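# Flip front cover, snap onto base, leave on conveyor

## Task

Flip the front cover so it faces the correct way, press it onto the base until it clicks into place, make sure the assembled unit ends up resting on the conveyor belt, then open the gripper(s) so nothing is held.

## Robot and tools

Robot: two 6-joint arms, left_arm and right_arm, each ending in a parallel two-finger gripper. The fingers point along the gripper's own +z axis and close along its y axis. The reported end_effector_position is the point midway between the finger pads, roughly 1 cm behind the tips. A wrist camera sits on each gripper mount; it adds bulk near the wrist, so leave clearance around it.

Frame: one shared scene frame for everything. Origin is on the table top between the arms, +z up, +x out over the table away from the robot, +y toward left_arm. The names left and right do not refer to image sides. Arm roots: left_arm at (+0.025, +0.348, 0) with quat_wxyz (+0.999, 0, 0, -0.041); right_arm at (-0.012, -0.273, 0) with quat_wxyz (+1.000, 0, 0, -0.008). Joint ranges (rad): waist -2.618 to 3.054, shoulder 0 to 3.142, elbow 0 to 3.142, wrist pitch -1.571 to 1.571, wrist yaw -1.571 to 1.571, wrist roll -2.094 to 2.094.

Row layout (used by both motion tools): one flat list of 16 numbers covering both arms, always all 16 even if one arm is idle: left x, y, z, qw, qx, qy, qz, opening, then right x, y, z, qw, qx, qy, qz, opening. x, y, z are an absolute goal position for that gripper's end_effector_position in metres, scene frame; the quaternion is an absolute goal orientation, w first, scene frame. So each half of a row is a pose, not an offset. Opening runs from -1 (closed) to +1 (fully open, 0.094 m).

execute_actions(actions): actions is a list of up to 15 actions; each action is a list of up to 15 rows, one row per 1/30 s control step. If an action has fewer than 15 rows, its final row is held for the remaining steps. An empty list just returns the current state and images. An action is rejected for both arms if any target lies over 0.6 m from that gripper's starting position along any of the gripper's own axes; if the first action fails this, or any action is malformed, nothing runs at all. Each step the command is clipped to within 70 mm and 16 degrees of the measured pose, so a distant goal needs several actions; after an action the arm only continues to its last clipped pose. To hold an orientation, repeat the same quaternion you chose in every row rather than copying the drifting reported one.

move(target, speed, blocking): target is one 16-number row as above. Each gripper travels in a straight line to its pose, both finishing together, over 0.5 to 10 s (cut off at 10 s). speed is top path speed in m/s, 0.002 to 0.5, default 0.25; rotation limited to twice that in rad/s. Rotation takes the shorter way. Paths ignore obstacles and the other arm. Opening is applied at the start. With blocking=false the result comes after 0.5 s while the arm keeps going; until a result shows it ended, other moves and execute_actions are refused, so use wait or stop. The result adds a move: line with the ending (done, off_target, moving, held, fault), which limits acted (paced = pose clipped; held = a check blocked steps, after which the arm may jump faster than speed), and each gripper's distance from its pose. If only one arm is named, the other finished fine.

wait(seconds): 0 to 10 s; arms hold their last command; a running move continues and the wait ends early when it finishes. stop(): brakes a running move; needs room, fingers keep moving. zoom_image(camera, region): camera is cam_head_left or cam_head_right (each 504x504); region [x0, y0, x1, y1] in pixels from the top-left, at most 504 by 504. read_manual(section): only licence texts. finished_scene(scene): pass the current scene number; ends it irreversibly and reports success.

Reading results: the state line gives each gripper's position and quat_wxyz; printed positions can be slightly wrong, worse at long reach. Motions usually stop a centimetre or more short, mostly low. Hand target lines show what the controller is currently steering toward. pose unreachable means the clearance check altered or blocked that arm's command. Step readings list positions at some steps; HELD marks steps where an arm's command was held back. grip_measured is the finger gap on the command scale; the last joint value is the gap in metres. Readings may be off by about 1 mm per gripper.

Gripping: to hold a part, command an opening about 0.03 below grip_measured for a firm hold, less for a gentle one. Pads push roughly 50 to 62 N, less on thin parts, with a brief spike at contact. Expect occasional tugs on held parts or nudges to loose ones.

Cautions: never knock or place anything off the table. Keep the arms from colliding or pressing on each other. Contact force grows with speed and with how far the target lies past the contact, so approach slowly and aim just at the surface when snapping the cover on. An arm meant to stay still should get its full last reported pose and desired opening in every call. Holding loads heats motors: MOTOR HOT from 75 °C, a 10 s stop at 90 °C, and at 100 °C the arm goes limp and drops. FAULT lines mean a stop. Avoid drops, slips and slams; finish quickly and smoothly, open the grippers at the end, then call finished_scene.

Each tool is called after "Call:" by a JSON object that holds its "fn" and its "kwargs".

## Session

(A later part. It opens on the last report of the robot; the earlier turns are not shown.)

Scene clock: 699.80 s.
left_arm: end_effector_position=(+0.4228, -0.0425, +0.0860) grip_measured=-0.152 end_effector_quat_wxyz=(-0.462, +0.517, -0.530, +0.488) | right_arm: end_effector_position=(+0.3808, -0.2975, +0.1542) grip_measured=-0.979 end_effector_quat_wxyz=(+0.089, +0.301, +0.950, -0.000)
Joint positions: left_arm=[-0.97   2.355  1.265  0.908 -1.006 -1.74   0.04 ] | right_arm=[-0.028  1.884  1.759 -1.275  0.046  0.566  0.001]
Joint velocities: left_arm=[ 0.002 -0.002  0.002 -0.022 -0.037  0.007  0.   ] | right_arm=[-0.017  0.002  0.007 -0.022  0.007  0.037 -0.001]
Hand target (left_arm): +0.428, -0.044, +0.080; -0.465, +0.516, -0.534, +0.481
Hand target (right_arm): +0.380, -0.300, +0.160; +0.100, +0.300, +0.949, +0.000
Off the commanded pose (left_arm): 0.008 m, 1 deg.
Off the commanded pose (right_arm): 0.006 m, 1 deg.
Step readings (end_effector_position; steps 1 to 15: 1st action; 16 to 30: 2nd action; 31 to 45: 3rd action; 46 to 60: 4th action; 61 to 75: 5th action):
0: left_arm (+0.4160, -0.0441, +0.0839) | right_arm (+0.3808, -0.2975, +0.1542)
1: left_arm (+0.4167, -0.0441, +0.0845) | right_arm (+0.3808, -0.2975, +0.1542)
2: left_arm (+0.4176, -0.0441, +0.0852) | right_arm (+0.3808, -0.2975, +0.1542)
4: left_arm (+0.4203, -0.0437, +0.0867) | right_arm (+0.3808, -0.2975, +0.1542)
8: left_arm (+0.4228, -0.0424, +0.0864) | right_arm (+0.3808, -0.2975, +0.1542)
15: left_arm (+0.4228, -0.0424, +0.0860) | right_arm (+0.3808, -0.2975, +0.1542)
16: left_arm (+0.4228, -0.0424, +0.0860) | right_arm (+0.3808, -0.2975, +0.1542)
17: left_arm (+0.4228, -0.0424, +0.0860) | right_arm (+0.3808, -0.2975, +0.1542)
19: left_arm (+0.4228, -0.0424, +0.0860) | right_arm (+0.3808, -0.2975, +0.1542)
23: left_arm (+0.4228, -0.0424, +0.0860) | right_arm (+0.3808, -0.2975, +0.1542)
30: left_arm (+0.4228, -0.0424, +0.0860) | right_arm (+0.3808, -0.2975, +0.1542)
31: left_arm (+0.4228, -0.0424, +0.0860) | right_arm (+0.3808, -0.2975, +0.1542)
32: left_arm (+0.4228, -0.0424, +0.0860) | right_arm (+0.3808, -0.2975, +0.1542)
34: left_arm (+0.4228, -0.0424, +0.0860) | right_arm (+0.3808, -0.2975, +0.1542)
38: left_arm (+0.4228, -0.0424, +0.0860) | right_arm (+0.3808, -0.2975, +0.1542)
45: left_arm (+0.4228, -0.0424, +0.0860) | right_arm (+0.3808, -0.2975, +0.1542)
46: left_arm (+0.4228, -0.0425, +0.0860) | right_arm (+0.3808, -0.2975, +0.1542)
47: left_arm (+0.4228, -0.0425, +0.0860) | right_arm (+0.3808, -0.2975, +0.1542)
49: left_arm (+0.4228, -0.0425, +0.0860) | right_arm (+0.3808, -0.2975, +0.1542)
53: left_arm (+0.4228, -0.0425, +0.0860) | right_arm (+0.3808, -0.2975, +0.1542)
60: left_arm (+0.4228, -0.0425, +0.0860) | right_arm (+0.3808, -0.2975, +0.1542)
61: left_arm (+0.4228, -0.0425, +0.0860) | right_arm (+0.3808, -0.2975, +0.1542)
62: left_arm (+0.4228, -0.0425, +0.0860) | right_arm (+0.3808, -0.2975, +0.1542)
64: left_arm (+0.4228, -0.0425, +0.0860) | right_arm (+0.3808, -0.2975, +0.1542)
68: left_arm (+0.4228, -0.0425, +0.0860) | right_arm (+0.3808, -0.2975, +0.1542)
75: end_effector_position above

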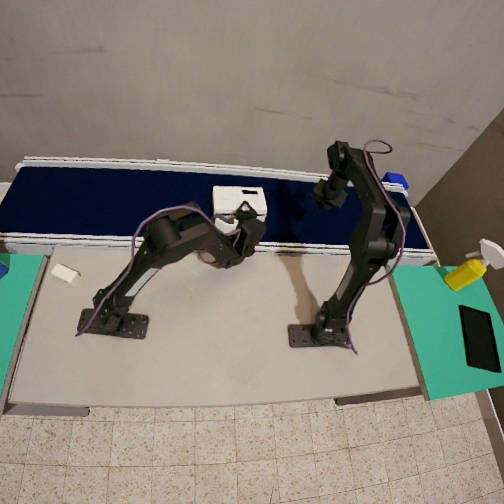

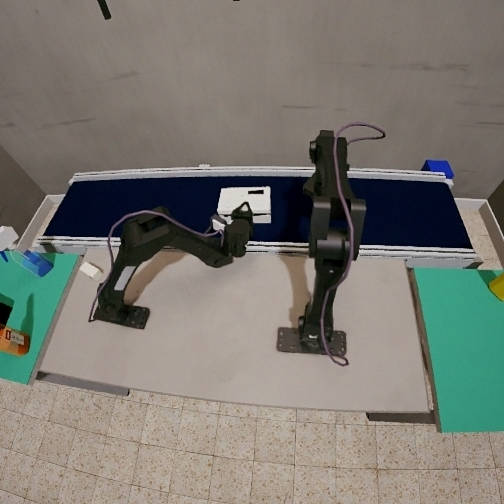

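Call:
{"fn": "move", "kwargs": {"target": [0.423,-0.043,0.086,0.465,-0.516,0.534,-0.481,-0.05, 0.485,-0.085,0.115,0.271,-0.653,0.653,0.271,-1], "speed": 0.25}}

Call:
{"fn": "move", "kwargs": {"target": [0.423,-0.043,0.086,0.465,-0.516,0.534,-0.481,-0.05, 0.485,-0.085,0.075,0.271,-0.653,0.653,0.271,-1], "speed": 0.03}}

Call:
{"fn": "execute_actions", "kwargs": {"actions": [[[0.41,-0.043,0.088,0.465,-0.516,0.534,-0.481,-0.05, 0.485,-0.085,0.075,0.271,-0.653,0.653,0.271,-1]],[[0.395,-0.043,0.09,0.465,-0.516,0.534,-0.481,-0.05, 0.485,-0.085,0.075,0.271,-0.653,0.653,0.271,-1]],[[0.38,-0.04,0.093,0.465,-0.516,0.534,-0.481,-0.05, 0.485,-0.085,0.075,0.271,-0.653,0.653,0.271,-1]],[[0.36,-0.02,0.11,0.465,-0.516,0.534,-0.481,-0.05, 0.485,-0.085,0.075,0.271,-0.653,0.653,0.271,-1]],[[0.34,0.03,0.13,0.465,-0.516,0.534,-0.481,-0.05, 0.485,-0.085,0.075,0.271,-0.653,0.653,0.271,-1]],[[0.33,0.09,0.14,0.465,-0.516,0.534,-0.481,-0.05, 0.485,-0.085,0.075,0.271,-0.653,0.653,0.271,-1]],[[0.33,0.14,0.14,0.465,-0.516,0.534,-0.481,-0.05, 0.485,-0.085,0.075,0.271,-0.653,0.653,0.271,-1]]]}}

Call:
{"fn": "zoom_image", "kwargs": {"camera": "cam_head_right", "region": [190,160,300,240]}}

Call:
{"fn": "zoom_image", "kwargs": {"camera": "cam_head_left", "region": [190,160,300,240]}}

Scene clock: 717.47 s.
left_arm: end_effector_position=(+0.4228, -0.0425, +0.0861) grip_measured=-0.052 end_effector_quat_wxyz=(-0.462, +0.517, -0.530, +0.488) | right_arm: end_effector_position=(+0.4899, -0.0916, +0.1148) grip_measured=-0.979 end_effector_quat_wxyz=(-0.269, +0.651, -0.660, -0.261)
Joint positions: left_arm=[-0.97   2.355  1.265  0.909 -1.006 -1.74   0.045] | right_arm=[ 0.129  2.631  2.652 -1.462 -0.758 -1.392  0.001]
Joint velocities: left_arm=[ 0.002 -0.002  0.002 -0.037  0.007  0.007  0.   ] | right_arm=[-0.002  0.027  0.027 -0.022  0.066 -0.007  0.   ]
Hand target (left_arm): +0.423, -0.043, +0.086; -0.465, +0.516, -0.534, +0.482
Hand target (right_arm): +0.487, -0.086, +0.115; -0.269, +0.652, -0.655, -0.272
Off the commanded pose (left_arm): 0.001 m, 1 deg.
Off the commanded pose (right_arm): 0.008 m, 1 deg.
move: done

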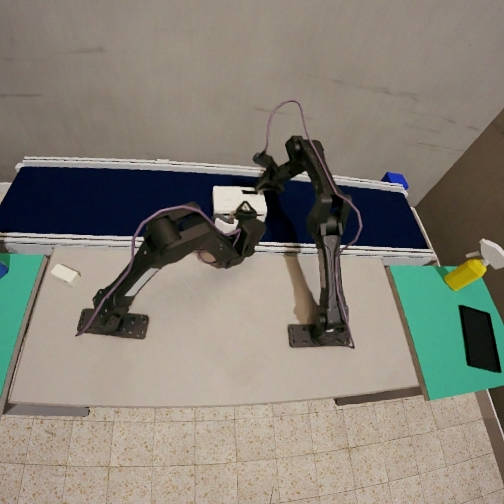

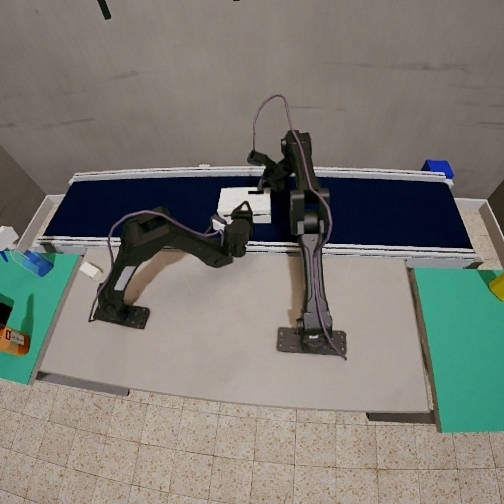

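Scene clock: 719.07 s.
left_arm: end_effector_position=(+0.4226, -0.0422, +0.0845) grip_measured=-0.051 end_effector_quat_wxyz=(-0.463, +0.517, -0.533, +0.485) | right_arm: end_effector_position=(+0.4889, -0.0867, +0.0870) grip_measured=-0.979 end_effector_quat_wxyz=(-0.283, +0.649, -0.652, -0.273)
Joint positions: left_arm=[-0.97   2.355  1.265  0.899 -1.006 -1.74   0.045] | right_arm=[ 0.129  2.561  2.386 -1.257 -0.798 -1.395  0.001]
Joint velocities: left_arm=[-0.007  0.007  0.007 -0.139 -0.051 -0.022  0.   ] | right_arm=[ 0.002 -0.017 -0.002  0.007 -0.11   0.037 -0.001]
Hand target (left_arm): +0.423, -0.043, +0.086; -0.465, +0.516, -0.534, +0.481
Hand target (right_arm): +0.484, -0.085, +0.075; -0.270, +0.654, -0.653, -0.272
Off the commanded pose (left_arm): 0.002 m, 0 deg.
Off the commanded pose (right_arm): 0.013 m, 1 deg.
move: off_target (right_arm)

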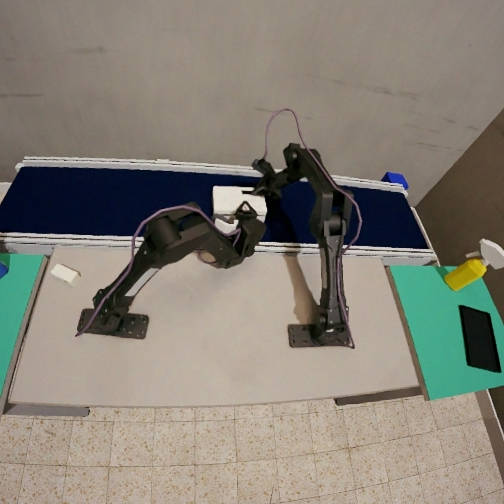

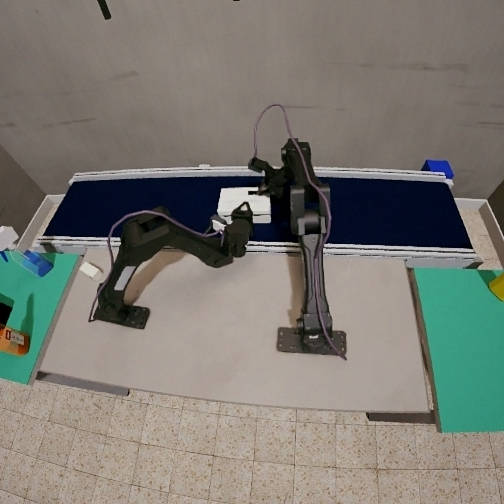

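Scene clock: 722.57 s.
left_arm: end_effector_position=(+0.3312, +0.1386, +0.1389) grip_measured=-0.051 end_effector_quat_wxyz=(-0.464, +0.524, -0.527, +0.481) | right_arm: end_effector_position=(+0.4891, -0.0866, +0.0871) grip_measured=-0.979 end_effector_quat_wxyz=(-0.283, +0.649, -0.651, -0.273)
Joint positions: left_arm=[-0.933  1.629  0.397  1.04  -0.986 -1.746  0.045] | right_arm=[ 0.129  2.561  2.386 -1.256 -0.799 -1.395  0.001]
Joint velocities: left_arm=[-0.002 -0.002  0.002  0.051  0.051 -0.081 -0.   ] | right_arm=[-0.017  0.007 -0.022  0.007 -0.007  0.022  0.   ]
Hand target (left_arm): +0.330, +0.140, +0.141; -0.465, +0.517, -0.534, +0.481
Hand target (right_arm): +0.485, -0.085, +0.075; -0.270, +0.653, -0.653, -0.271
Off the commanded pose (left_arm): 0.002 m, 1 deg.
Off the commanded pose (right_arm): 0.013 m, 2 deg.
Step readings (end_effector_position; steps 1 to 15: 1st action; 16 to 30: 2nd action; 31 to 45: 3rd action; 46 to 60: 4th action; 61 to 75: 5th action; 76 to 90: 6th action; 91 to 105: 7th action):
0: left_arm (+0.4226, -0.0422, +0.0845) | right_arm (+0.4889, -0.0867, +0.0870)
1: left_arm (+0.4220, -0.0426, +0.0845) | right_arm (+0.4890, -0.0866, +0.0870)
2: left_arm (+0.4212, -0.0429, +0.0846) | right_arm (+0.4890, -0.0866, +0.0870)
4: left_arm (+0.4184, -0.0449, +0.0847) | right_arm (+0.4891, -0.0866, +0.0871)
8: left_arm (+0.4144, -0.0479, +0.0849) | right_arm (+0.4891, -0.0866, +0.0871)
15: left_arm (+0.4142, -0.0479, +0.0849) | right_arm (+0.4891, -0.0866, +0.0871)
16: left_arm (+0.4128, -0.0475, +0.0851) | right_arm (+0.4891, -0.0866, +0.0871)
17: left_arm (+0.4102, -0.0458, +0.0851) | right_arm (+0.4891, -0.0866, +0.0871)
19: left_arm (+0.4042, -0.0459, +0.0861) | right_arm (+0.4891, -0.0866, +0.0871)
23: left_arm (+0.3976, -0.0498, +0.0874) | right_arm (+0.4891, -0.0866, +0.0871)
30: left_arm (+0.3974, -0.0493, +0.0885) | right_arm (+0.4891, -0.0866, +0.0871)
31: left_arm (+0.3961, -0.0486, +0.0885) | right_arm (+0.4891, -0.0866, +0.0871)
32: left_arm (+0.3935, -0.0463, +0.0884) | right_arm (+0.4891, -0.0866, +0.0871)
34: left_arm (+0.3880, -0.0446, +0.0893) | right_arm (+0.4891, -0.0866, +0.0871)
38: left_arm (+0.3829, -0.0469, +0.0916) | right_arm (+0.4891, -0.0866, +0.0871)
45: left_arm (+0.3829, -0.0462, +0.0919) | right_arm (+0.4891, -0.0866, +0.0871)
46: left_arm (+0.3808, -0.0439, +0.0928) | right_arm (+0.4891, -0.0866, +0.0871)
47: left_arm (+0.3761, -0.0371, +0.0937) | right_arm (+0.4891, -0.0866, +0.0871)
49: left_arm (+0.3685, -0.0272, +0.1002) | right_arm (+0.4891, -0.0866, +0.0871)
53: left_arm (+0.3639, -0.0265, +0.1129) | right_arm (+0.4891, -0.0866, +0.0871)
60: left_arm (+0.3638, -0.0262, +0.1141) | right_arm (+0.4891, -0.0866, +0.0871)
61: left_arm (+0.3611, -0.0223, +0.1145) | right_arm (+0.4891, -0.0866, +0.0871)
62: left_arm (+0.3552, -0.0094, +0.1143) | right_arm (+0.4891, -0.0866, +0.0871)
64: left_arm (+0.3462, +0.0142, +0.1186) | right_arm (+0.4891, -0.0866, +0.0871)
68: left_arm (+0.3421, +0.0248, +0.1301) | right_arm (+0.4891, -0.0866, +0.0871)
75: left_arm (+0.3422, +0.0246, +0.1319) | right_arm (+0.4891, -0.0866, +0.0871)
76: left_arm (+0.3407, +0.0290, +0.1320) | right_arm (+0.4891, -0.0866, +0.0871)
77: left_arm (+0.3368, +0.0429, +0.1317) | right_arm (+0.4891, -0.0866, +0.0871)
79: left_arm (+0.3327, +0.0731, +0.1331) | right_arm (+0.4891, -0.0866, +0.0871)
83: left_arm (+0.3315, +0.0902, +0.1380) | right_arm (+0.4891, -0.0866, +0.0871)
90: left_arm (+0.3316, +0.0883, +0.1398) | right_arm (+0.4891, -0.0866, +0.0871)
91: left_arm (+0.3314, +0.0913, +0.1396) | right_arm (+0.4891, -0.0866, +0.0871)
92: left_arm (+0.3307, +0.1029, +0.1393) | right_arm (+0.4891, -0.0866, +0.0871)
94: left_arm (+0.3313, +0.1309, +0.1381) | right_arm (+0.4891, -0.0866, +0.0871)
98: left_arm (+0.3310, +0.1433, +0.1367) | right_arm (+0.4891, -0.0866, +0.0871)
105: end_effector_position above

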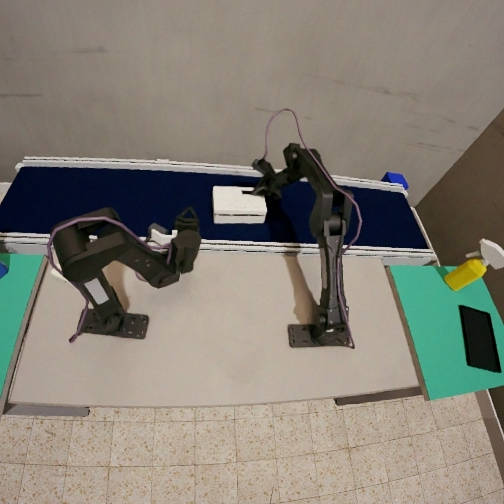

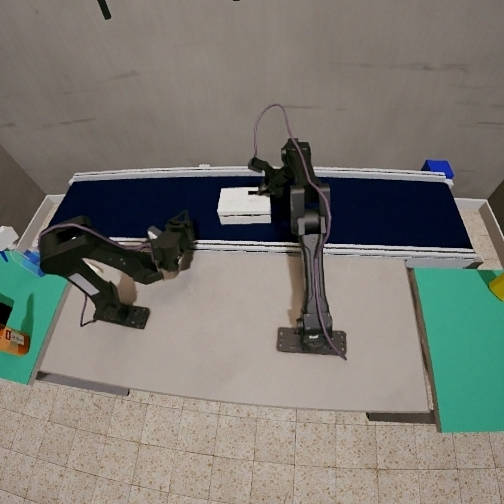

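Region (190, 160, 300, 240) of cam_head_right's 504x504 image, scaled by 4.582, with more detail than that image has; it fills the top 367 rows of this view, and the rest is white.

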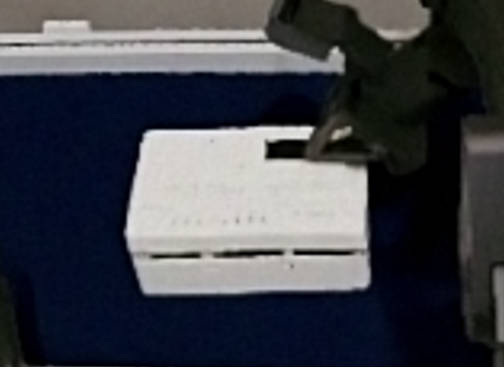

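Region (190, 160, 300, 240) of cam_head_left's 504x504 image, scaled by 4.582, with more detail than that image has; it fills the top 367 rows of this view, and the rest is white.

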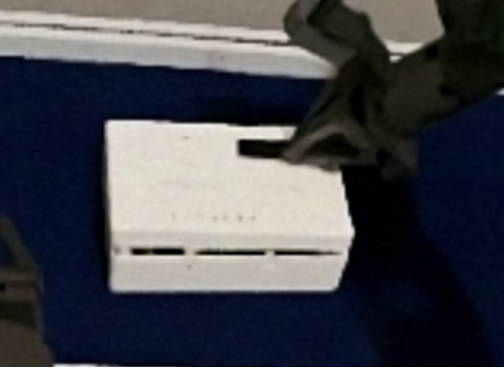

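Call:
{"fn": "move", "kwargs": {"target": [0.445,0.03,0.125,0.271,0.653,0.653,-0.271,0.4, 0.445,-0.085,0.12,0.271,-0.653,0.653,0.271,0.4], "speed": 0.3}}

Call:
{"fn": "move", "kwargs": {"target": [0.448,0.03,0.06,0.271,0.653,0.653,-0.271,0.4, 0.448,-0.085,0.06,0.271,-0.653,0.653,0.271,0.4], "speed": 0.03}}

Call:
{"fn": "zoom_image", "kwargs": {"camera": "cam_head_left", "region": [190,160,300,240]}}

Call:
{"fn": "zoom_image", "kwargs": {"camera": "cam_head_right", "region": [190,160,300,240]}}

Scene clock: 734.57 s.
left_arm: end_effector_position=(+0.4483, +0.0339, +0.1254) grip_measured=+0.398 end_effector_quat_wxyz=(+0.284, +0.649, +0.652, -0.272) | right_arm: end_effector_position=(+0.4492, -0.0898, +0.1113) grip_measured=+0.397 end_effector_quat_wxyz=(-0.264, +0.651, -0.658, -0.270)
Joint positions: left_arm=[-0.335  2.216  1.91  -0.845  0.712  0.991  0.066] | right_arm=[ 0.139  2.353  2.122 -1.226 -0.768 -1.39   0.066]
Joint velocities: left_arm=[ 0.002  0.002  0.012 -0.007 -0.037 -0.081 -0.001] | right_arm=[-0.007 -0.007 -0.007 -0.037  0.007 -0.022 -0.001]
Hand target (left_arm): +0.446, +0.031, +0.122; +0.275, +0.653, +0.649, -0.275
Hand target (right_arm): +0.445, -0.085, +0.120; -0.271, +0.653, -0.653, -0.271
Off the commanded pose (left_arm): 0.005 m, 2 deg.
Off the commanded pose (right_arm): 0.011 m, 1 deg.
move: off_target (right_arm)

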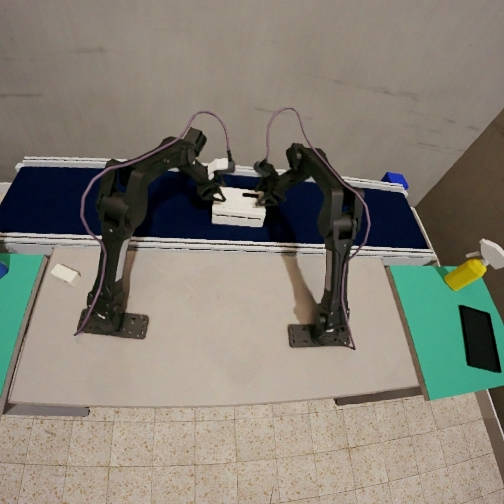

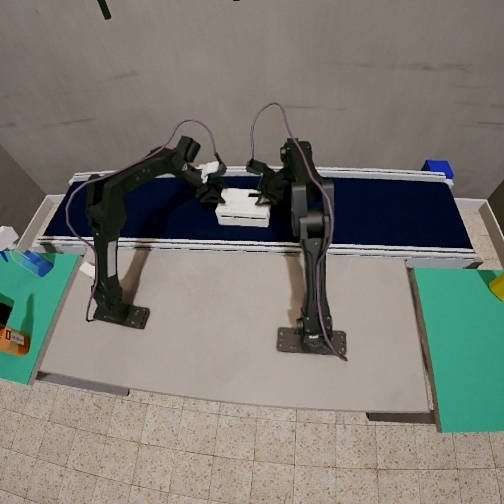

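Scene clock: 736.97 s.
left_arm: end_effector_position=(+0.4563, +0.0302, +0.0909) grip_measured=+0.398 end_effector_quat_wxyz=(+0.301, +0.651, +0.644, -0.266) | right_arm: end_effector_position=(+0.4526, -0.0805, +0.0912) grip_measured=+0.397 end_effector_quat_wxyz=(-0.301, +0.647, -0.640, -0.283)
Joint positions: left_arm=[-0.335  2.244  1.802 -0.669  0.713  0.991  0.066] | right_arm=[ 0.139  2.339  1.977 -1.041 -0.84  -1.383  0.066]
Joint velocities: left_arm=[-0.012 -0.002 -0.007  0.081  0.037 -0.007  0.   ] | right_arm=[ 0.002  0.012 -0.012 -0.022 -0.081  0.022  0.   ]
Hand target (left_arm): +0.446, +0.031, +0.061; +0.271, +0.653, +0.653, -0.271
Hand target (right_arm): +0.446, -0.085, +0.061; -0.270, +0.654, -0.652, -0.273
Off the commanded pose (left_arm): 0.032 m, 4 deg.
Off the commanded pose (right_arm): 0.032 m, 4 deg.
move: off_target (left_arm, right_arm)

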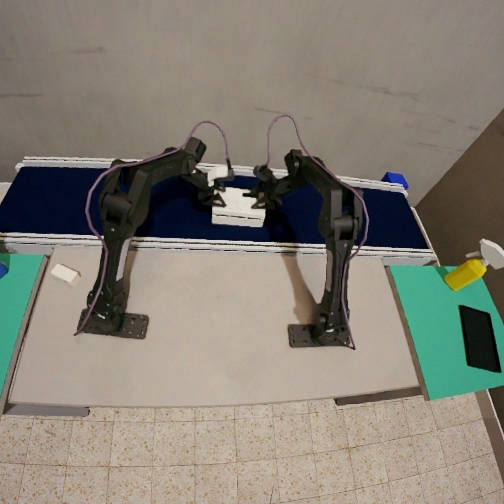

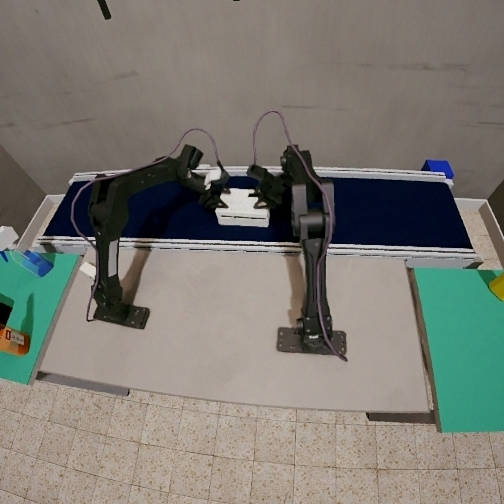

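Region (190, 160, 300, 240) of cam_head_left's 504x504 image, scaled by 4.582, with more detail than that image has; it fills the top 367 rows of this view, and the rest is white.

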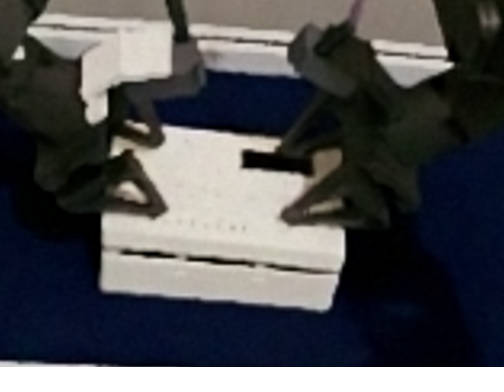

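Region (190, 160, 300, 240) of cam_head_right's 504x504 image, scaled by 4.582, with more detail than that image has; it fills the top 367 rows of this view, and the rest is white.

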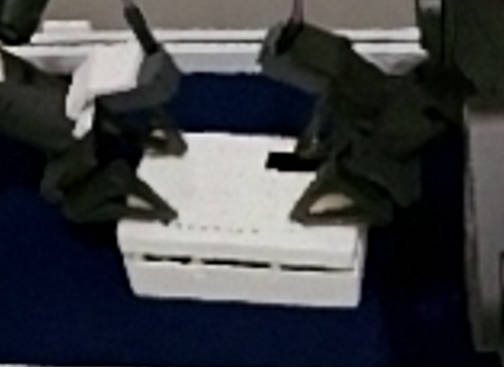

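Call:
{"fn": "execute_actions", "kwargs": {"actions": [[[0.455,0.03,0.075,0.271,0.653,0.653,-0.271,0.4, 0.455,-0.085,0.075,0.271,-0.653,0.653,0.271,0.4]],[[0.462,0.028,0.075,0.271,0.653,0.653,-0.271,0.4, 0.462,-0.087,0.075,0.271,-0.653,0.653,0.271,0.4]],[[0.469,0.026,0.075,0.271,0.653,0.653,-0.271,0.4, 0.469,-0.089,0.075,0.271,-0.653,0.653,0.271,0.4]],[[0.469,0.026,0.075,0.271,0.653,0.653,-0.271,0.4, 0.469,-0.089,0.075,0.271,-0.653,0.653,0.271,0.4]]]}}

Call:
{"fn": "zoom_image", "kwargs": {"camera": "cam_head_left", "region": [190,160,300,240]}}

Call:
{"fn": "zoom_image", "kwargs": {"camera": "cam_head_right", "region": [190,160,300,240]}}

Scene clock: 749.53 s.
left_arm: end_effector_position=(+0.4711, +0.0232, +0.0891) grip_measured=+0.398 end_effector_quat_wxyz=(+0.292, +0.651, +0.647, -0.271) | right_arm: end_effector_position=(+0.4660, -0.0817, +0.0913) grip_measured=+0.397 end_effector_quat_wxyz=(-0.288, +0.651, -0.646, -0.275)
Joint positions: left_arm=[-0.335  2.335  1.958 -0.757  0.716  0.994  0.066] | right_arm=[ 0.141  2.415  2.128 -1.131 -0.808 -1.387  0.066]
Joint velocities: left_arm=[ 0.002 -0.012  0.002  0.007 -0.037 -0.037  0.   ] | right_arm=[-0.012 -0.017 -0.022 -0.037 -0.081  0.037 -0.   ]
Hand target (left_arm): +0.469, +0.026, +0.075; +0.272, +0.653, +0.653, -0.271
Hand target (right_arm): +0.468, -0.089, +0.075; -0.272, +0.653, -0.653, -0.271
Off the commanded pose (left_arm): 0.015 m, 2 deg.
Off the commanded pose (right_arm): 0.018 m, 2 deg.
Step readings (end_effector_position; steps 1 to 15: 1st action; 16 to 30: 2nd action; 31 to 45: 3rd action; 46 to 60: 4th action):
0: left_arm (+0.4565, +0.0301, +0.0909) | right_arm (+0.4528, -0.0803, +0.0913)
1: left_arm (+0.4567, +0.0300, +0.0911) | right_arm (+0.4531, -0.0804, +0.0924)
2: left_arm (+0.4578, +0.0295, +0.0911) | right_arm (+0.4533, -0.0807, +0.0927)
4: left_arm (+0.4593, +0.0287, +0.0905) | right_arm (+0.4536, -0.0810, +0.0927)
8: left_arm (+0.4594, +0.0286, +0.0904) | right_arm (+0.4541, -0.0818, +0.0926)
15: left_arm (+0.4594, +0.0286, +0.0904) | right_arm (+0.4543, -0.0822, +0.0927)
16: left_arm (+0.4599, +0.0284, +0.0905) | right_arm (+0.4549, -0.0824, +0.0924)
17: left_arm (+0.4617, +0.0276, +0.0904) | right_arm (+0.4571, -0.0824, +0.0922)
19: left_arm (+0.4644, +0.0262, +0.0898) | right_arm (+0.4596, -0.0820, +0.0920)
23: left_arm (+0.4649, +0.0260, +0.0899) | right_arm (+0.4600, -0.0820, +0.0919)
30: left_arm (+0.4649, +0.0260, +0.0898) | right_arm (+0.4600, -0.0820, +0.0917)
31: left_arm (+0.4655, +0.0257, +0.0899) | right_arm (+0.4607, -0.0821, +0.0919)
32: left_arm (+0.4676, +0.0249, +0.0898) | right_arm (+0.4631, -0.0820, +0.0916)
34: left_arm (+0.4705, +0.0234, +0.0893) | right_arm (+0.4657, -0.0817, +0.0915)
38: left_arm (+0.4711, +0.0232, +0.0894) | right_arm (+0.4660, -0.0817, +0.0913)
45: left_arm (+0.4711, +0.0232, +0.0892) | right_arm (+0.4661, -0.0817, +0.0913)
46: left_arm (+0.4711, +0.0232, +0.0892) | right_arm (+0.4660, -0.0817, +0.0913)
47: left_arm (+0.4711, +0.0232, +0.0893) | right_arm (+0.4660, -0.0817, +0.0913)
49: left_arm (+0.4711, +0.0232, +0.0893) | right_arm (+0.4660, -0.0817, +0.0913)
53: left_arm (+0.4711, +0.0232, +0.0891) | right_arm (+0.4660, -0.0817, +0.0913)
60: end_effector_position above

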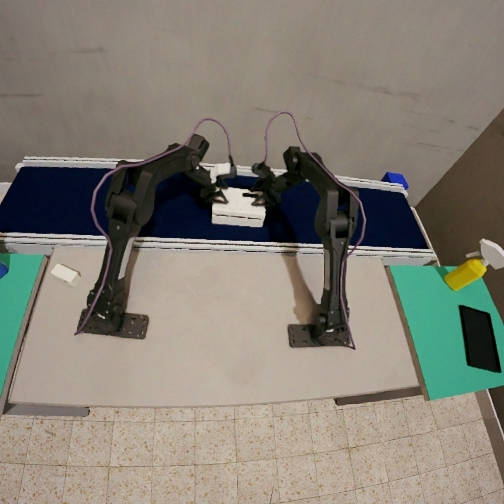

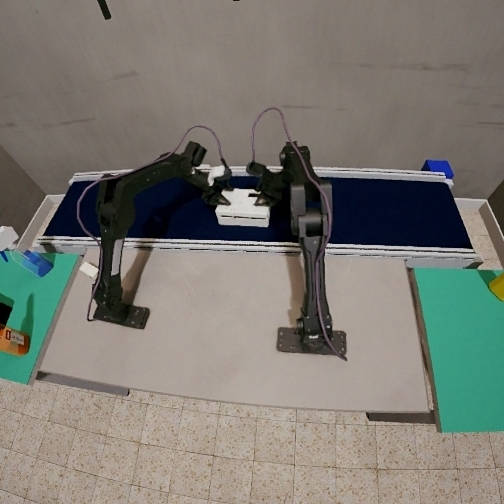

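Region (190, 160, 300, 240) of cam_head_left's 504x504 image, scaled by 4.582, with more detail than that image has; it fills the top 367 rows of this view, and the rest is white.

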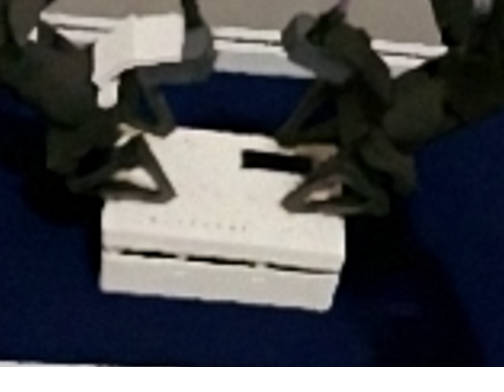

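Region (190, 160, 300, 240) of cam_head_right's 504x504 image, scaled by 4.582, with more detail than that image has; it fills the top 367 rows of this view, and the rest is white.

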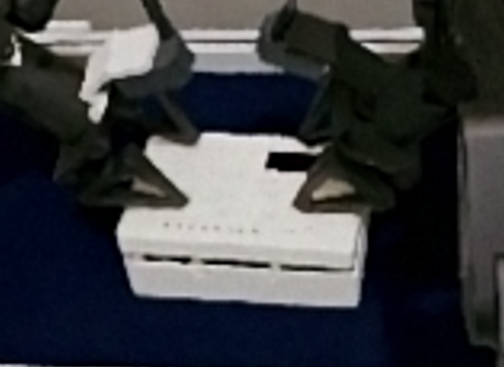

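Call:
{"fn": "move", "kwargs": {"target": [0.45,0.06,0.13,0.271,0.653,0.653,-0.271,-1, 0.45,-0.12,0.13,0.271,-0.653,0.653,0.271,-1], "speed": 0.1}}

Call:
{"fn": "move", "kwargs": {"target": [0.35,0.03,0.12,0.271,0.653,0.653,-0.271,-1, 0.34,-0.085,0.12,0.271,-0.653,0.653,0.271,-1], "speed": 0.12}}

Call:
{"fn": "move", "kwargs": {"target": [0.35,0.03,0.078,0.271,0.653,0.653,-0.271,-1, 0.34,-0.085,0.08,0.271,-0.653,0.653,0.271,-1], "speed": 0.05}}

Call:
{"fn": "zoom_image", "kwargs": {"camera": "cam_head_left", "region": [180,160,310,260]}}

Call:
{"fn": "zoom_image", "kwargs": {"camera": "cam_head_right", "region": [180,160,310,260]}}

Scene clock: 760.90 s.
left_arm: end_effector_position=(+0.4557, +0.0560, +0.1273) grip_measured=-0.982 end_effector_quat_wxyz=(+0.276, +0.653, +0.653, -0.267) | right_arm: end_effector_position=(+0.4486, -0.1191, +0.1125) grip_measured=-0.979 end_effector_quat_wxyz=(-0.258, +0.649, -0.660, -0.277)
Joint positions: left_arm=[-0.289  2.232  1.958 -0.933  0.716  1.061  0.001] | right_arm=[ 0.076  2.381  2.177 -1.334 -0.776 -1.481  0.001]
Joint velocities: left_arm=[ 0.007  0.012 -0.007 -0.022 -0.007  0.007  0.001] | right_arm=[ 0.017 -0.002 -0.012 -0.051 -0.007 -0.022 -0.   ]
Hand target (left_arm): +0.450, +0.059, +0.131; +0.271, +0.653, +0.653, -0.271
Hand target (right_arm): +0.450, -0.120, +0.130; -0.272, +0.653, -0.653, -0.271
Off the commanded pose (left_arm): 0.008 m, 1 deg.
Off the commanded pose (right_arm): 0.018 m, 2 deg.
move: off_target (right_arm)

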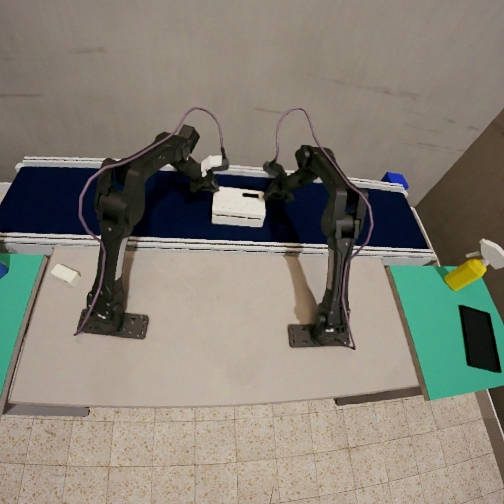

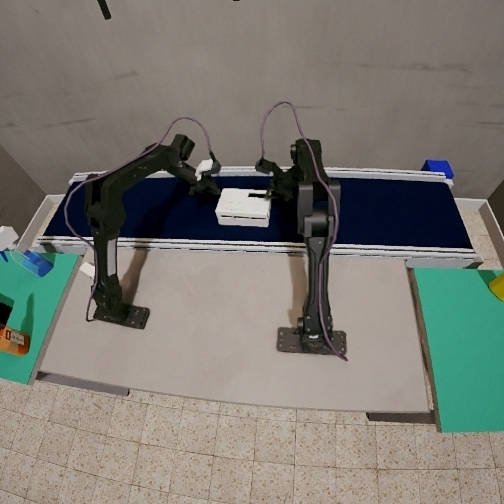

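Scene clock: 762.40 s.
left_arm: end_effector_position=(+0.3538, +0.0277, +0.1176) grip_measured=-0.982 end_effector_quat_wxyz=(+0.268, +0.656, +0.651, -0.270) | right_arm: end_effector_position=(+0.3437, -0.0865, +0.1152) grip_measured=-0.979 end_effector_quat_wxyz=(-0.263, +0.654, -0.656, -0.271)
Joint positions: left_arm=[-0.454  1.904  1.42  -0.622  0.653  0.882  0.001] | right_arm=[ 0.184  1.905  1.441 -0.955 -0.763 -1.337  0.001]
Joint velocities: left_arm=[-0.002 -0.007 -0.002 -0.007 -0.007  0.007 -0.001] | right_arm=[ 0.017  0.007  0.012  0.081  0.037  0.007 -0.   ]
Hand target (left_arm): +0.350, +0.029, +0.121; +0.271, +0.653, +0.653, -0.270
Hand target (right_arm): +0.340, -0.084, +0.120; -0.270, +0.654, -0.653, -0.271
Off the commanded pose (left_arm): 0.005 m, 1 deg.
Off the commanded pose (right_arm): 0.006 m, 1 deg.
move: done

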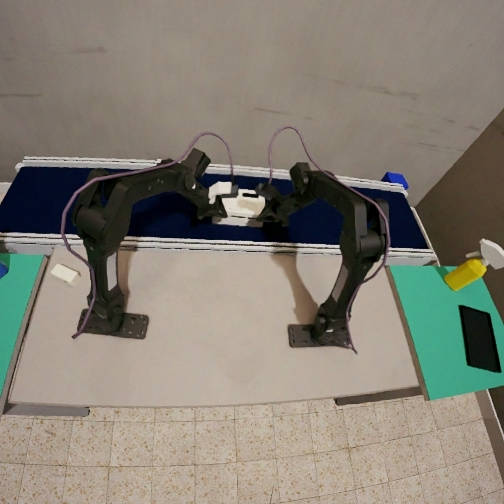

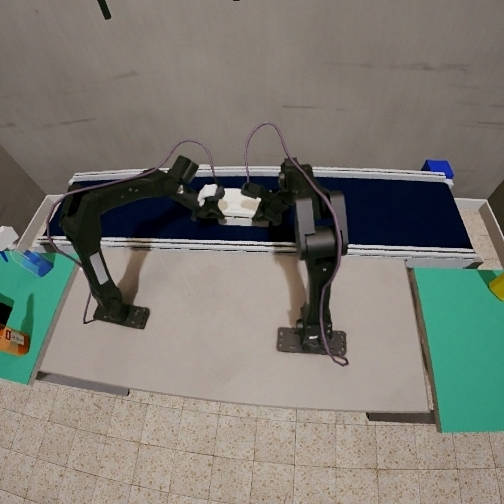

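Scene clock: 763.67 s.
left_arm: end_effector_position=(+0.3529, +0.0283, +0.0929) grip_measured=-0.982 end_effector_quat_wxyz=(+0.287, +0.658, +0.643, -0.265) | right_arm: end_effector_position=(+0.3445, -0.0871, +0.0894) grip_measured=-0.979 end_effector_quat_wxyz=(-0.278, +0.658, -0.650, -0.257)
Joint positions: left_arm=[-0.454  1.904  1.3   -0.459  0.653  0.882  0.001] | right_arm=[ 0.184  1.905  1.331 -0.804 -0.757 -1.337  0.001]
Joint velocities: left_arm=[-0.007  0.002  0.012 -0.037  0.007  0.022  0.   ] | right_arm=[-0.002 -0.007  0.012  0.007 -0.037  0.007 -0.   ]
Hand target (left_arm): +0.349, +0.030, +0.078; +0.271, +0.653, +0.653, -0.271
Hand target (right_arm): +0.339, -0.085, +0.080; -0.271, +0.653, -0.653, -0.271
Off the commanded pose (left_arm): 0.015 m, 2 deg.
Off the commanded pose (right_arm): 0.011 m, 2 deg.
move: off_target (left_arm, right_arm)

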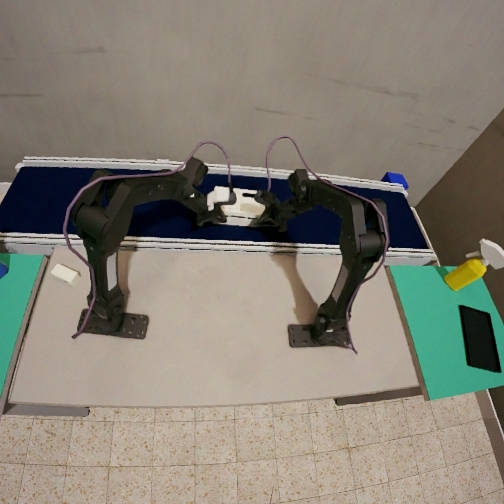

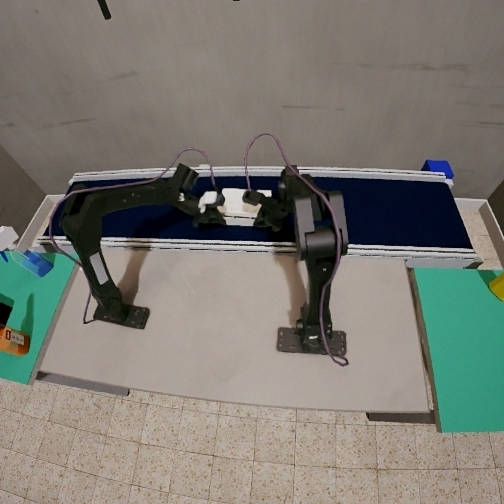

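Region (180, 160, 310, 260) of cam_head_left's 504x504 image, scaled by 3.877, with more detail than that image has; it fills the top 388 rows of this view, and the rest is white.

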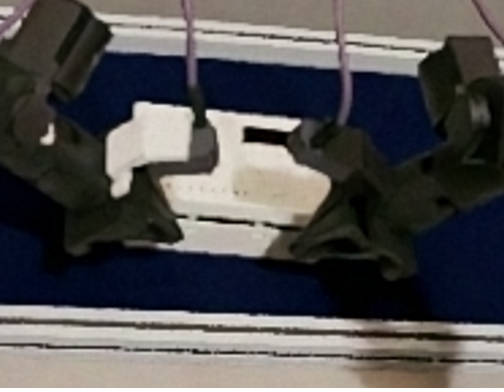

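Region (180, 160, 310, 260) of cam_head_right's 504x504 image, scaled by 3.877, with more detail than that image has; it fills the top 388 rows of this view, and the rest is white.

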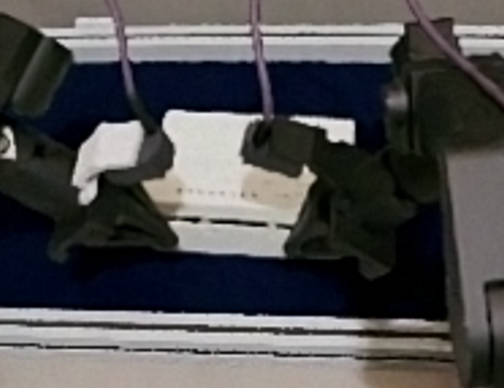

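Call:
{"fn": "move", "kwargs": {"target": [0.355,0.03,0.066,0.271,0.653,0.653,-0.271,-1, 0.345,-0.085,0.068,0.271,-0.653,0.653,0.271,-1], "speed": 0.03}}

Call:
{"fn": "move", "kwargs": {"target": [0.39,0.03,0.074,0.271,0.653,0.653,-0.271,-1, 0.38,-0.085,0.074,0.271,-0.653,0.653,0.271,-1], "speed": 0.02}}

Call:
{"fn": "zoom_image", "kwargs": {"camera": "cam_head_left", "region": [180,160,310,260]}}

Scene clock: 771.63 s.
left_arm: end_effector_position=(+0.3569, +0.0259, +0.0785) grip_measured=-0.982 end_effector_quat_wxyz=(+0.283, +0.658, +0.645, -0.266) | right_arm: end_effector_position=(+0.3504, -0.0867, +0.0777) grip_measured=-0.979 end_effector_quat_wxyz=(-0.277, +0.659, -0.651, -0.255)
Joint positions: left_arm=[-0.454  1.946  1.3   -0.427  0.653  0.882  0.001] | right_arm=[ 0.184  1.939  1.331 -0.768 -0.752 -1.337  0.001]
Joint velocities: left_arm=[ 0.007 -0.002  0.017 -0.022  0.051 -0.037 -0.   ] | right_arm=[-0.007 -0.002 -0.012  0.051  0.037 -0.007 -0.001]
Hand target (left_arm): +0.354, +0.030, +0.066; +0.271, +0.653, +0.653, -0.271
Hand target (right_arm): +0.345, -0.085, +0.068; -0.271, +0.653, -0.653, -0.271
Off the commanded pose (left_arm): 0.013 m, 2 deg.
Off the commanded pose (right_arm): 0.011 m, 2 deg.
move: off_target (left_arm, right_arm)

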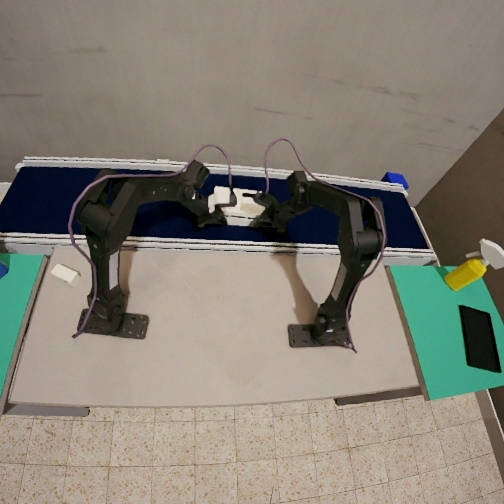

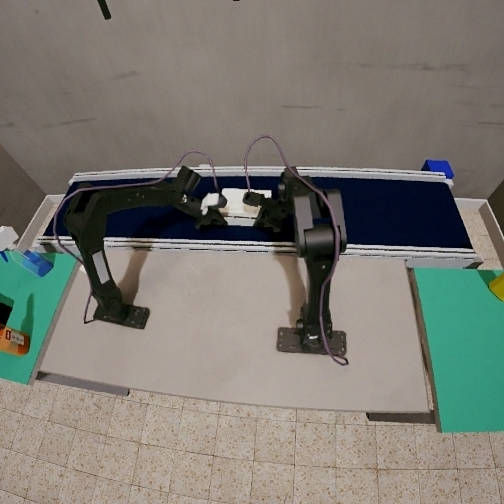

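Scene clock: 773.53 s.
left_arm: end_effector_position=(+0.3895, +0.0307, +0.0746) grip_measured=-0.982 end_effector_quat_wxyz=(+0.278, +0.653, +0.655, -0.260) | right_arm: end_effector_position=(+0.3764, -0.0853, +0.0713) grip_measured=-0.979 end_effector_quat_wxyz=(-0.269, +0.656, -0.655, -0.261)
Joint positions: left_arm=[-0.41   2.045  1.443 -0.506  0.654  0.915  0.001] | right_arm=[ 0.177  2.055  1.477 -0.826 -0.754 -1.345  0.001]
Joint velocities: left_arm=[-0.002  0.002 -0.002 -0.037 -0.051  0.11  -0.   ] | right_arm=[ 0.007 -0.002  0.017 -0.022 -0.007 -0.066  0.   ]
Hand target (left_arm): +0.390, +0.030, +0.074; +0.272, +0.653, +0.653, -0.271
Hand target (right_arm): +0.380, -0.085, +0.074; -0.272, +0.653, -0.653, -0.270
Off the commanded pose (left_arm): 0.001 m, 1 deg.
Off the commanded pose (right_arm): 0.004 m, 1 deg.
move: done

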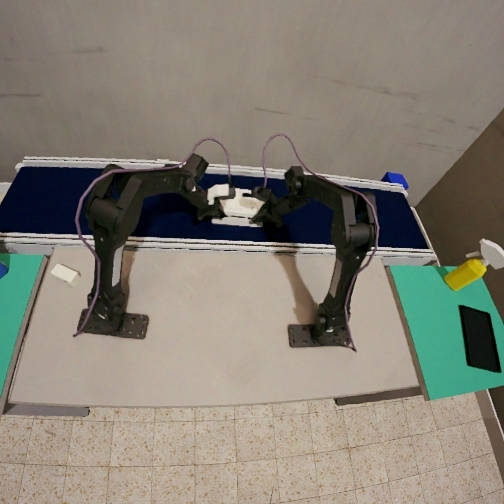

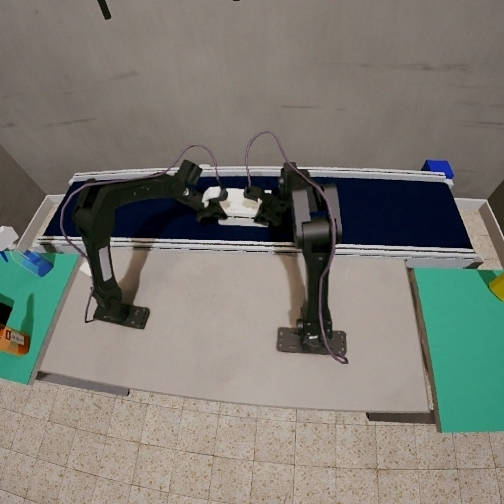

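Region (180, 160, 310, 260) of cam_head_left's 504x504 image, scaled by 3.877, with more detail than that image has; it fills the top 388 rows of this view, and the rest is white.

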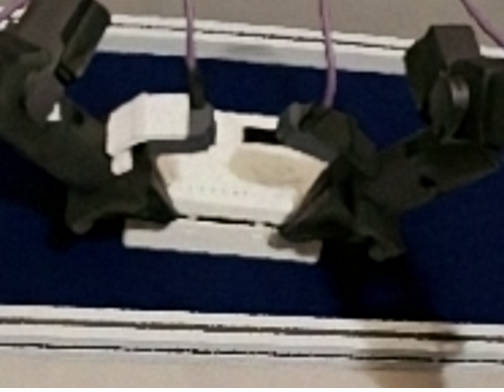

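The gap narrowed. Lifting away and pressing from the top again.

Call:
{"fn": "move", "kwargs": {"target": [0.375,0.04,0.135,0.271,0.653,0.653,-0.271,-1, 0.365,-0.095,0.135,0.271,-0.653,0.653,0.271,-1], "speed": 0.1}}

Call:
{"fn": "move", "kwargs": {"target": [0.445,0.02,0.12,0.271,0.653,0.653,-0.271,0.4, 0.435,-0.08,0.12,0.271,-0.653,0.653,0.271,0.4], "speed": 0.1}}

Call:
{"fn": "move", "kwargs": {"target": [0.445,0.02,0.06,0.271,0.653,0.653,-0.271,0.4, 0.435,-0.08,0.06,0.271,-0.653,0.653,0.271,0.4], "speed": 0.03}}

Call:
{"fn": "zoom_image", "kwargs": {"camera": "cam_head_left", "region": [190,160,300,240]}}

Call:
{"fn": "zoom_image", "kwargs": {"camera": "cam_head_right", "region": [190,160,300,240]}}

Scene clock: 787.23 s.
left_arm: end_effector_position=(+0.3748, +0.0380, +0.1217) grip_measured=-0.982 end_effector_quat_wxyz=(+0.263, +0.653, +0.659, -0.266) | right_arm: end_effector_position=(+0.3627, -0.0946, +0.1178) grip_measured=-0.979 end_effector_quat_wxyz=(-0.255, +0.652, -0.660, -0.272)
Joint positions: left_arm=[-0.41   1.958  1.522 -0.709  0.657  0.921  0.001] | right_arm=[ 0.158  1.986  1.572 -1.046 -0.758 -1.373  0.001]
Joint velocities: left_arm=[-0.007  0.012 -0.012 -0.037  0.037 -0.007 -0.001] | right_arm=[-0.027 -0.007  0.007 -0.007 -0.022  0.007 -0.001]
Hand target (left_arm): +0.376, +0.039, +0.135; +0.272, +0.653, +0.653, -0.271
Hand target (right_arm): +0.365, -0.095, +0.135; -0.271, +0.653, -0.653, -0.271
Off the commanded pose (left_arm): 0.013 m, 1 deg.
Off the commanded pose (right_arm): 0.017 m, 2 deg.
move: off_target (left_arm, right_arm)

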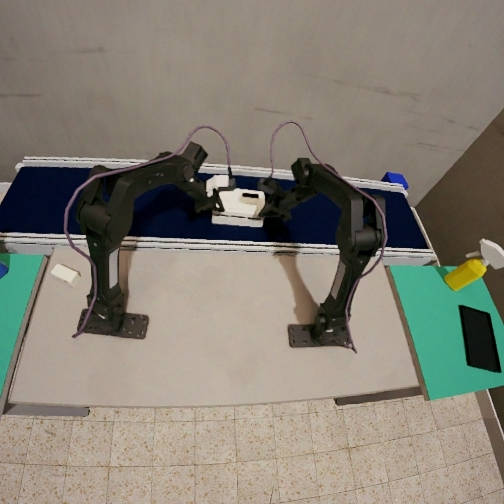

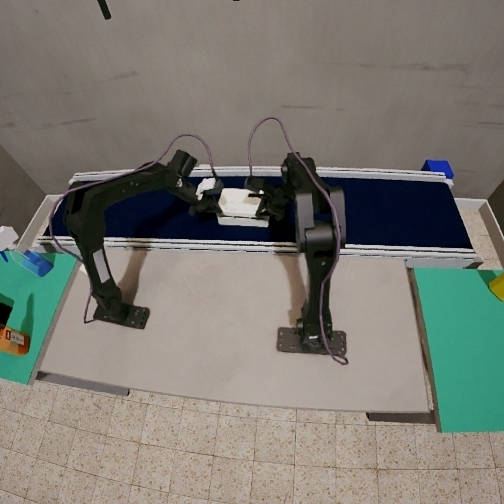

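Scene clock: 788.50 s.
left_arm: end_effector_position=(+0.4456, +0.0209, +0.1200) grip_measured=+0.398 end_effector_quat_wxyz=(+0.277, +0.652, +0.656, -0.259) | right_arm: end_effector_position=(+0.4351, -0.0845, +0.1174) grip_measured=+0.397 end_effector_quat_wxyz=(-0.271, +0.656, -0.655, -0.259)
Joint positions: left_arm=[-0.372  2.227  1.92  -0.829  0.668  0.958  0.066] | right_arm=[ 0.158  2.253  1.979 -1.139 -0.756 -1.366  0.066]
Joint velocities: left_arm=[-0.002 -0.002 -0.002 -0.007  0.022  0.022  0.001] | right_arm=[-0.007  0.002 -0.002 -0.022  0.037 -0.037 -0.   ]
Hand target (left_arm): +0.445, +0.021, +0.119; +0.272, +0.652, +0.654, -0.271
Hand target (right_arm): +0.435, -0.081, +0.120; -0.272, +0.653, -0.653, -0.271
Off the commanded pose (left_arm): 0.001 m, 2 deg.
Off the commanded pose (right_arm): 0.005 m, 1 deg.
move: done

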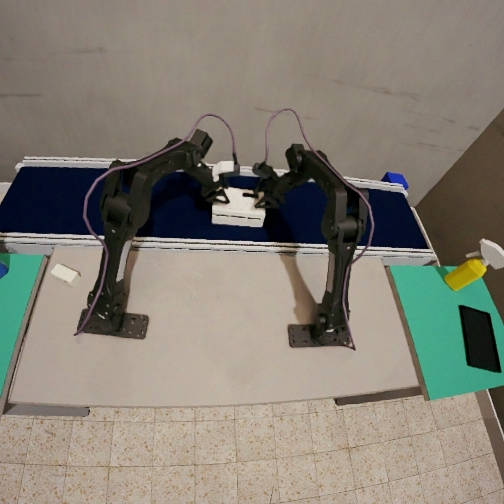

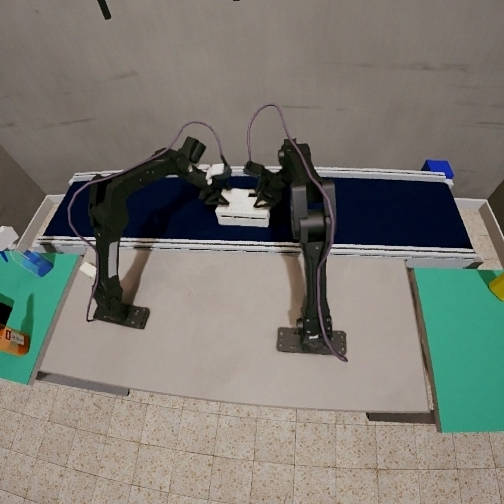

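Scene clock: 790.73 s.
left_arm: end_effector_position=(+0.4502, +0.0145, +0.0912) grip_measured=+0.398 end_effector_quat_wxyz=(+0.301, +0.654, +0.641, -0.266) | right_arm: end_effector_position=(+0.4401, -0.0781, +0.0941) grip_measured=+0.397 end_effector_quat_wxyz=(-0.301, +0.656, -0.640, -0.263)
Joint positions: left_arm=[-0.371  2.245  1.804 -0.646  0.698  0.958  0.066] | right_arm=[ 0.158  2.253  1.857 -0.967 -0.8   -1.365  0.066]
Joint velocities: left_arm=[-0.017 -0.002 -0.017  0.081 -0.022 -0.007 -0.001] | right_arm=[-0.007 -0.002  0.027 -0.037 -0.022 -0.037  0.   ]
Hand target (left_arm): +0.443, +0.021, +0.061; +0.271, +0.653, +0.653, -0.271
Hand target (right_arm): +0.433, -0.080, +0.061; -0.271, +0.654, -0.653, -0.271
Off the commanded pose (left_arm): 0.032 m, 4 deg.
Off the commanded pose (right_arm): 0.035 m, 4 deg.
move: off_target (left_arm, right_arm)

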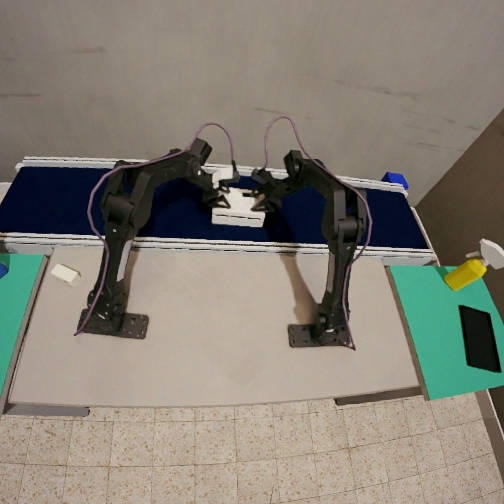

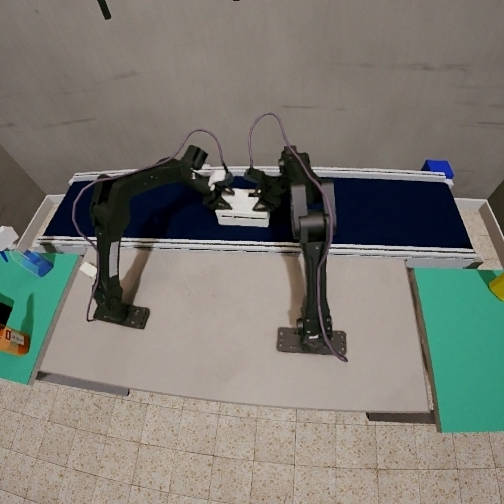

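Region (190, 160, 300, 240) of cam_head_left's 504x504 image, scaled by 4.582, with more detail than that image has; it fills the top 367 rows of this view, and the rest is white.

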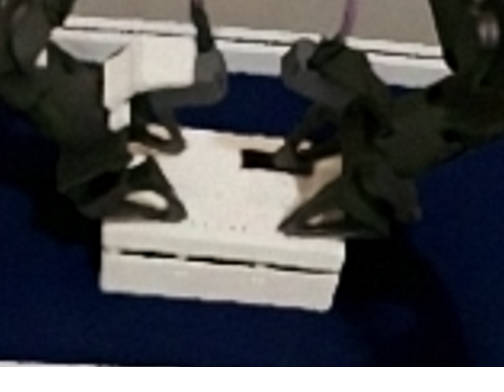

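Region (190, 160, 300, 240) of cam_head_right's 504x504 image, scaled by 4.582, with more detail than that image has; it fills the top 367 rows of this view, and the rest is white.

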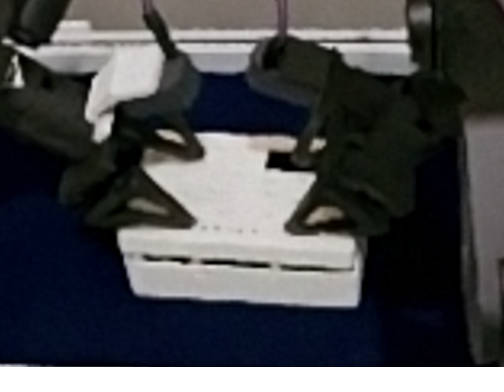

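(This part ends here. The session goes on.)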